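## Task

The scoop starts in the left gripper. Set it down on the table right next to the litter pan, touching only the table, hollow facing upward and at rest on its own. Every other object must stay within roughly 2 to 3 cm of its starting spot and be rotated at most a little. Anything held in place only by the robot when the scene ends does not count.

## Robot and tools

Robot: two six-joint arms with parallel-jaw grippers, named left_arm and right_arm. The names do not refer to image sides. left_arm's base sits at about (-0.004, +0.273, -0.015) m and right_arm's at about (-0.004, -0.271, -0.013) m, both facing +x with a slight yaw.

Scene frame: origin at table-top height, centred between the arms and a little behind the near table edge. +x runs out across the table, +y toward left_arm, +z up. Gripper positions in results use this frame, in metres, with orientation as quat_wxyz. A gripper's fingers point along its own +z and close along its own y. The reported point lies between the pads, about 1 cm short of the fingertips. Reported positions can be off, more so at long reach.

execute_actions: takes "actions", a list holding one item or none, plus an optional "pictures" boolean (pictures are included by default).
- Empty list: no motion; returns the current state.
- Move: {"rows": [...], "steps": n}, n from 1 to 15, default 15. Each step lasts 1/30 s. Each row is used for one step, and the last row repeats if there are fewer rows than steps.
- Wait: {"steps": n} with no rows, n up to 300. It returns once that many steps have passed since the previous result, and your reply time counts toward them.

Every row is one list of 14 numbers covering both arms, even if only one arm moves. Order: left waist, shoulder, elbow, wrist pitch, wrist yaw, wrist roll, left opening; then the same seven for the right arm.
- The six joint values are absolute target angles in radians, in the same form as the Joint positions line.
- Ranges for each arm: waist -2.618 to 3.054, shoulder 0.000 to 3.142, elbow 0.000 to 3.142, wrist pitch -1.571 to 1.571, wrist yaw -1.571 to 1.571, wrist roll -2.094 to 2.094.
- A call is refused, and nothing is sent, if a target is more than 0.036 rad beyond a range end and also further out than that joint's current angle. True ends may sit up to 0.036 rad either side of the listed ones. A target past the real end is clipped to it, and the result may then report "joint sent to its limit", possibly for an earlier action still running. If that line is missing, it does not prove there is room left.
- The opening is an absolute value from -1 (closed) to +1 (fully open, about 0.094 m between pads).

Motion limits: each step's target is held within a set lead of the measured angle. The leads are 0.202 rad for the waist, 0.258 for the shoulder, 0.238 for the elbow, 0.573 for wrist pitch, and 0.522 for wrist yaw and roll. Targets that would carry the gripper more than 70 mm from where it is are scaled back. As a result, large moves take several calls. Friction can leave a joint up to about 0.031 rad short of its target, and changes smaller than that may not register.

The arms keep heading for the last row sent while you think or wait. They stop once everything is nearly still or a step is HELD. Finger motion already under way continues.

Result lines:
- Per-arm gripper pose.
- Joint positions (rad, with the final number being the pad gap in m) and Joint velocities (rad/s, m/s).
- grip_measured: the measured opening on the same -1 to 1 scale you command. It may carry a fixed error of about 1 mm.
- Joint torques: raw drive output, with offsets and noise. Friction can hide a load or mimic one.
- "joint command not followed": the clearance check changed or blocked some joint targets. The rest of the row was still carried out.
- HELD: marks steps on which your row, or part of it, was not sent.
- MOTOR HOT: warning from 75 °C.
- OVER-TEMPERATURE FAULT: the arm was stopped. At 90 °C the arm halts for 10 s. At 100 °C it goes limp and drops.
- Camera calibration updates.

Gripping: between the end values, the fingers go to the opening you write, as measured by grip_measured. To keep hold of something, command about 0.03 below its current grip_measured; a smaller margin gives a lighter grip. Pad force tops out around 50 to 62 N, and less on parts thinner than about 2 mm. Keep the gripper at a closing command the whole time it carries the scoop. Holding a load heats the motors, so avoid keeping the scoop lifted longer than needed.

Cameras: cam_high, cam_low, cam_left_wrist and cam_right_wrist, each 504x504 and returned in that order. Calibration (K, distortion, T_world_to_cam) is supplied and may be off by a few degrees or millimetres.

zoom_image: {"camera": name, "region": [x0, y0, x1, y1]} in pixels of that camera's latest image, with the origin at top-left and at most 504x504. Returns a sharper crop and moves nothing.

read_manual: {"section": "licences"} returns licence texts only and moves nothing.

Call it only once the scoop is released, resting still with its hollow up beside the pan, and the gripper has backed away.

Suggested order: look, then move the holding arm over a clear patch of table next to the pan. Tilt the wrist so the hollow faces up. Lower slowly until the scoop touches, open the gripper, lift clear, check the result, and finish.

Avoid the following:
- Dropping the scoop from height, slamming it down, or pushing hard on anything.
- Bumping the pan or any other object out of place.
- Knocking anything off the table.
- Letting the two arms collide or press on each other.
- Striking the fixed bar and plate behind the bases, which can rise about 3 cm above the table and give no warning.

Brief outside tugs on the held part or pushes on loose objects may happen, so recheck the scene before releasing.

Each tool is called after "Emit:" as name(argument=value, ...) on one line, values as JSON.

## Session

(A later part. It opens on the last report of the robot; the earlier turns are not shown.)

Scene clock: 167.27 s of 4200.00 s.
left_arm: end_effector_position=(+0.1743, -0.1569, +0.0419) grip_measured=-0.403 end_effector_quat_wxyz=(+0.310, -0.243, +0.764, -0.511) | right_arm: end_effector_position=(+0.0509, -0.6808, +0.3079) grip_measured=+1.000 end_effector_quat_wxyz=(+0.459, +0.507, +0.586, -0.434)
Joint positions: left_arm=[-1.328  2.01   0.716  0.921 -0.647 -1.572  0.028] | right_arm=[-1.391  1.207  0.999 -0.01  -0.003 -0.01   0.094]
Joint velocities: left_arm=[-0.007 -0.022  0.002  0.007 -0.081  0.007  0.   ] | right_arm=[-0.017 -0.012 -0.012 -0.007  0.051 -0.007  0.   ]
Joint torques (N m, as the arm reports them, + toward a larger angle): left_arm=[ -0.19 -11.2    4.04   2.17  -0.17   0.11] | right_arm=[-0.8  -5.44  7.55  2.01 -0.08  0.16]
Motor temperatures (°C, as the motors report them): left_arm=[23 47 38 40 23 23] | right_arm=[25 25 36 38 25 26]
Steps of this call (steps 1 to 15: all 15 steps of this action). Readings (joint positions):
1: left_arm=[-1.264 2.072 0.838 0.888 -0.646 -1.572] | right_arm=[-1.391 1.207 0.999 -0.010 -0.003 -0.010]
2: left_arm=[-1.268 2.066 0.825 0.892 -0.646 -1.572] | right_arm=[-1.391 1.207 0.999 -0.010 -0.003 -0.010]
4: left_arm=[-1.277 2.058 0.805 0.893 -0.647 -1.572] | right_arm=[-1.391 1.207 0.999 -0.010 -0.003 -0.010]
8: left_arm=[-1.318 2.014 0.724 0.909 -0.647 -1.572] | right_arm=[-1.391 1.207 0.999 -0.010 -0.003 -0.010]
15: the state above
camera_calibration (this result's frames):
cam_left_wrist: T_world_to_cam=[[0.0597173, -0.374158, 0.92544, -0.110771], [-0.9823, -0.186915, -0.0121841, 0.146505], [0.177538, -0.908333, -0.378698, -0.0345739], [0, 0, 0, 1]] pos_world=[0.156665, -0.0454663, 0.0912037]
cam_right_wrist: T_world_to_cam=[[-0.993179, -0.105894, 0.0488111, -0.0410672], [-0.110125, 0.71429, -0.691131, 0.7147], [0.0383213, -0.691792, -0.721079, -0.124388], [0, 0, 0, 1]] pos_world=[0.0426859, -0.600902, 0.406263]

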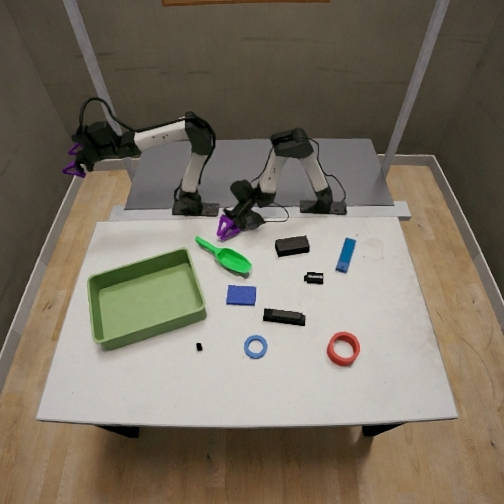

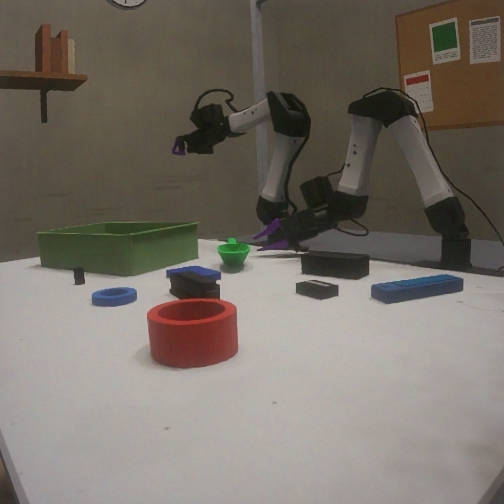

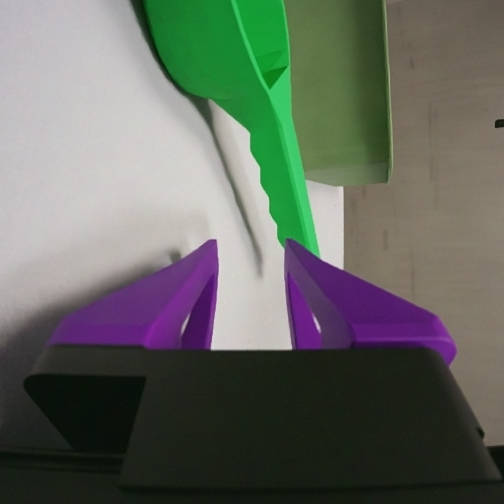

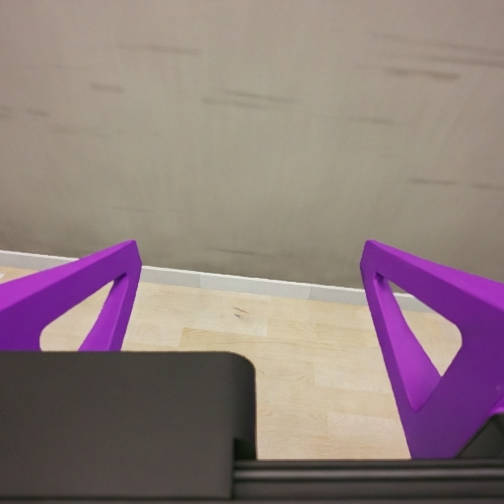

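Emit:
execute_actions(actions=[{"rows":[[-1.3,1.7,0.7,0.8,-0.65,-1.57,-0.4,-1.4,1.2,1.0,0,0,0,1],[-1.3,1.7,0.7,0.8,-0.65,-1.57,-0.4,-1.4,1.2,1.0,0,0,0,1],[-1.3,1.7,0.7,0.8,-0.65,-1.57,-0.4,-1.4,1.2,1.0,0,0,0,1],[-1.3,1.7,0.7,0.8,-0.65,-1.57,-0.4,-1.4,1.2,1.0,0,0,0,1],[-1.3,1.7,0.7,0.8,-0.65,-1.57,-0.4,-1.4,1.2,1.0,0,0,0,1],[-0.9,1.2,0.7,0.5,-0.3,-1.57,-0.4,-1.4,1.2,1.0,0,0,0,1]],"steps":15}])

Emit:
zoom_image(camera="cam_high", region=[160, 210, 280, 320])

Emit:
zoom_image(camera="cam_low", region=[140, 200, 300, 290])

Scene clock: 181.97 s of 4200.00 s.
left_arm: end_effector_position=(+0.2678, -0.0182, +0.3208) grip_measured=-0.403 end_effector_quat_wxyz=(-0.337, +0.319, -0.572, +0.677) | right_arm: end_effector_position=(+0.0509, -0.6808, +0.3079) grip_measured=+1.000 end_effector_quat_wxyz=(+0.459, +0.507, +0.586, -0.434)
Joint positions: left_arm=[-0.894  1.169  0.701  0.616 -0.365 -1.572  0.028] | right_arm=[-1.391  1.207  0.999 -0.01  -0.003 -0.01   0.094]
Joint velocities: left_arm=[-0.017 -0.046 -0.002 -0.212  0.3   -0.081  0.   ] | right_arm=[ 0.017 -0.002 -0.002  0.022 -0.051 -0.037  0.   ]
Joint torques (N m, as the arm reports them, + toward a larger angle): left_arm=[-0.55 -1.53  9.88  1.39  0.27  0.19] | right_arm=[-0.73 -5.4   7.38  2.03 -0.02  0.16]
Motor temperatures (°C, as the motors report them): left_arm=[23 48 38 40 23 23] | right_arm=[25 26 36 38 25 26]
Steps of this call (steps 1 to 15: the robot went on to your last target; steps 16 to 90: nothing new was sent; then 11.20 s passed at rest; steps 91 to 105: all 15 steps of this action). Readings (joint positions):
91: left_arm=[-1.327 1.983 0.715 0.893 -0.644 -1.572] | right_arm=[-1.391 1.207 0.999 -0.010 -0.003 -0.010]
92: left_arm=[-1.324 1.929 0.704 0.849 -0.642 -1.572] | right_arm=[-1.391 1.207 0.999 -0.010 -0.003 -0.010]
94: left_arm=[-1.316 1.800 0.701 0.822 -0.643 -1.572] | right_arm=[-1.391 1.207 0.999 -0.010 -0.003 -0.010]
98: left_arm=[-1.175 1.516 0.701 0.686 -0.478 -1.572] | right_arm=[-1.391 1.207 0.999 -0.010 -0.003 -0.010]
105: the state above
camera_calibration (this result's frames):
cam_left_wrist: T_world_to_cam=[[-0.0836782, 0.106119, 0.990826, -0.296383], [-0.941256, -0.334863, -0.0436276, 0.264063], [0.327162, -0.936272, 0.127906, -0.0226317], [0, 0, 0, 1]] pos_world=[0.231154, 0.0986874, 0.308079]
cam_right_wrist: T_world_to_cam=[[-0.993179, -0.105894, 0.0488111, -0.0410672], [-0.110125, 0.71429, -0.691131, 0.7147], [0.0383213, -0.691792, -0.721079, -0.124388], [0, 0, 0, 1]] pos_world=[0.0426859, -0.600902, 0.406263]

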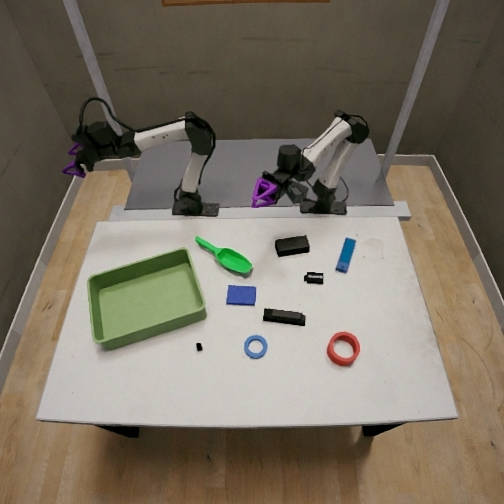

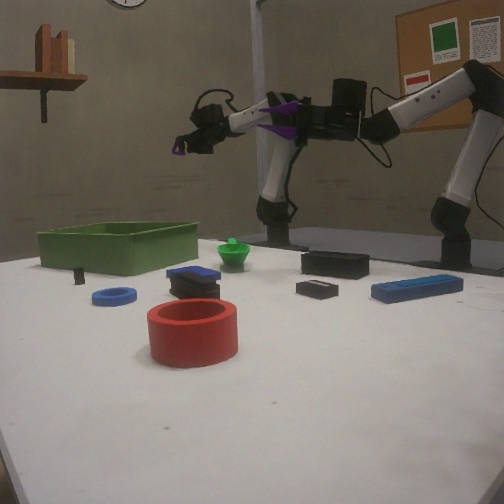

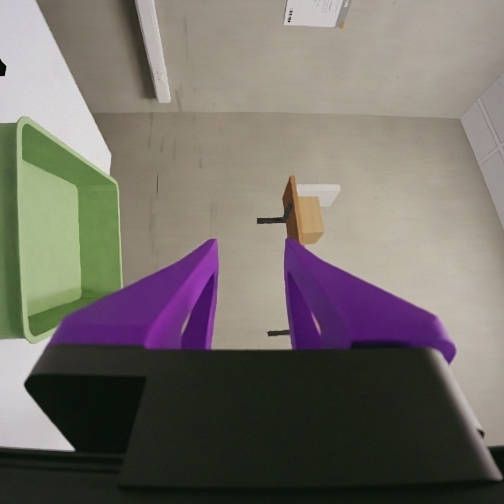

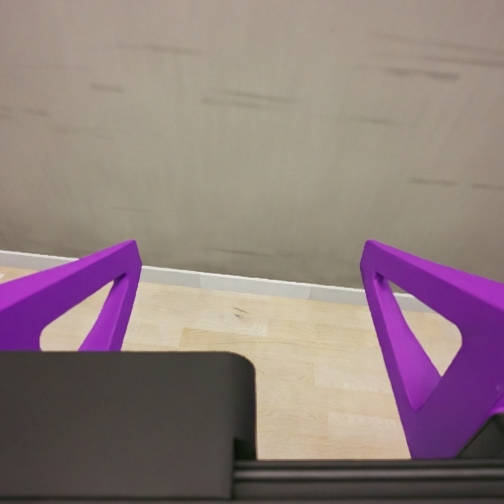

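Region (160, 210, 280, 320) of cam_high's 504x504 image, scaled by 4.200, with more detail than that image has; it fills the top 462 rows of this view, and the rest is white.

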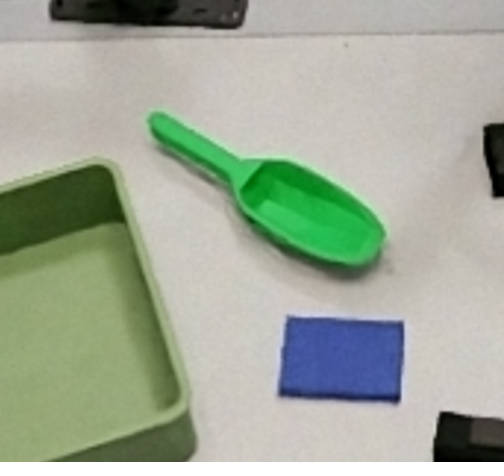

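Region (140, 200, 300, 290) of cam_low's 504x504 image, scaled by 3.150, with more detail than that image has; it fills the top 284 rows of this view, and the rest is white.

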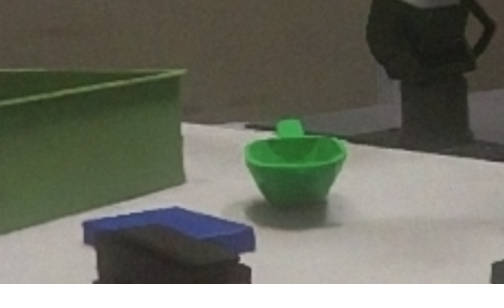

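Emit:
finished_scene(scene=2)

The scene is finished: the task was done.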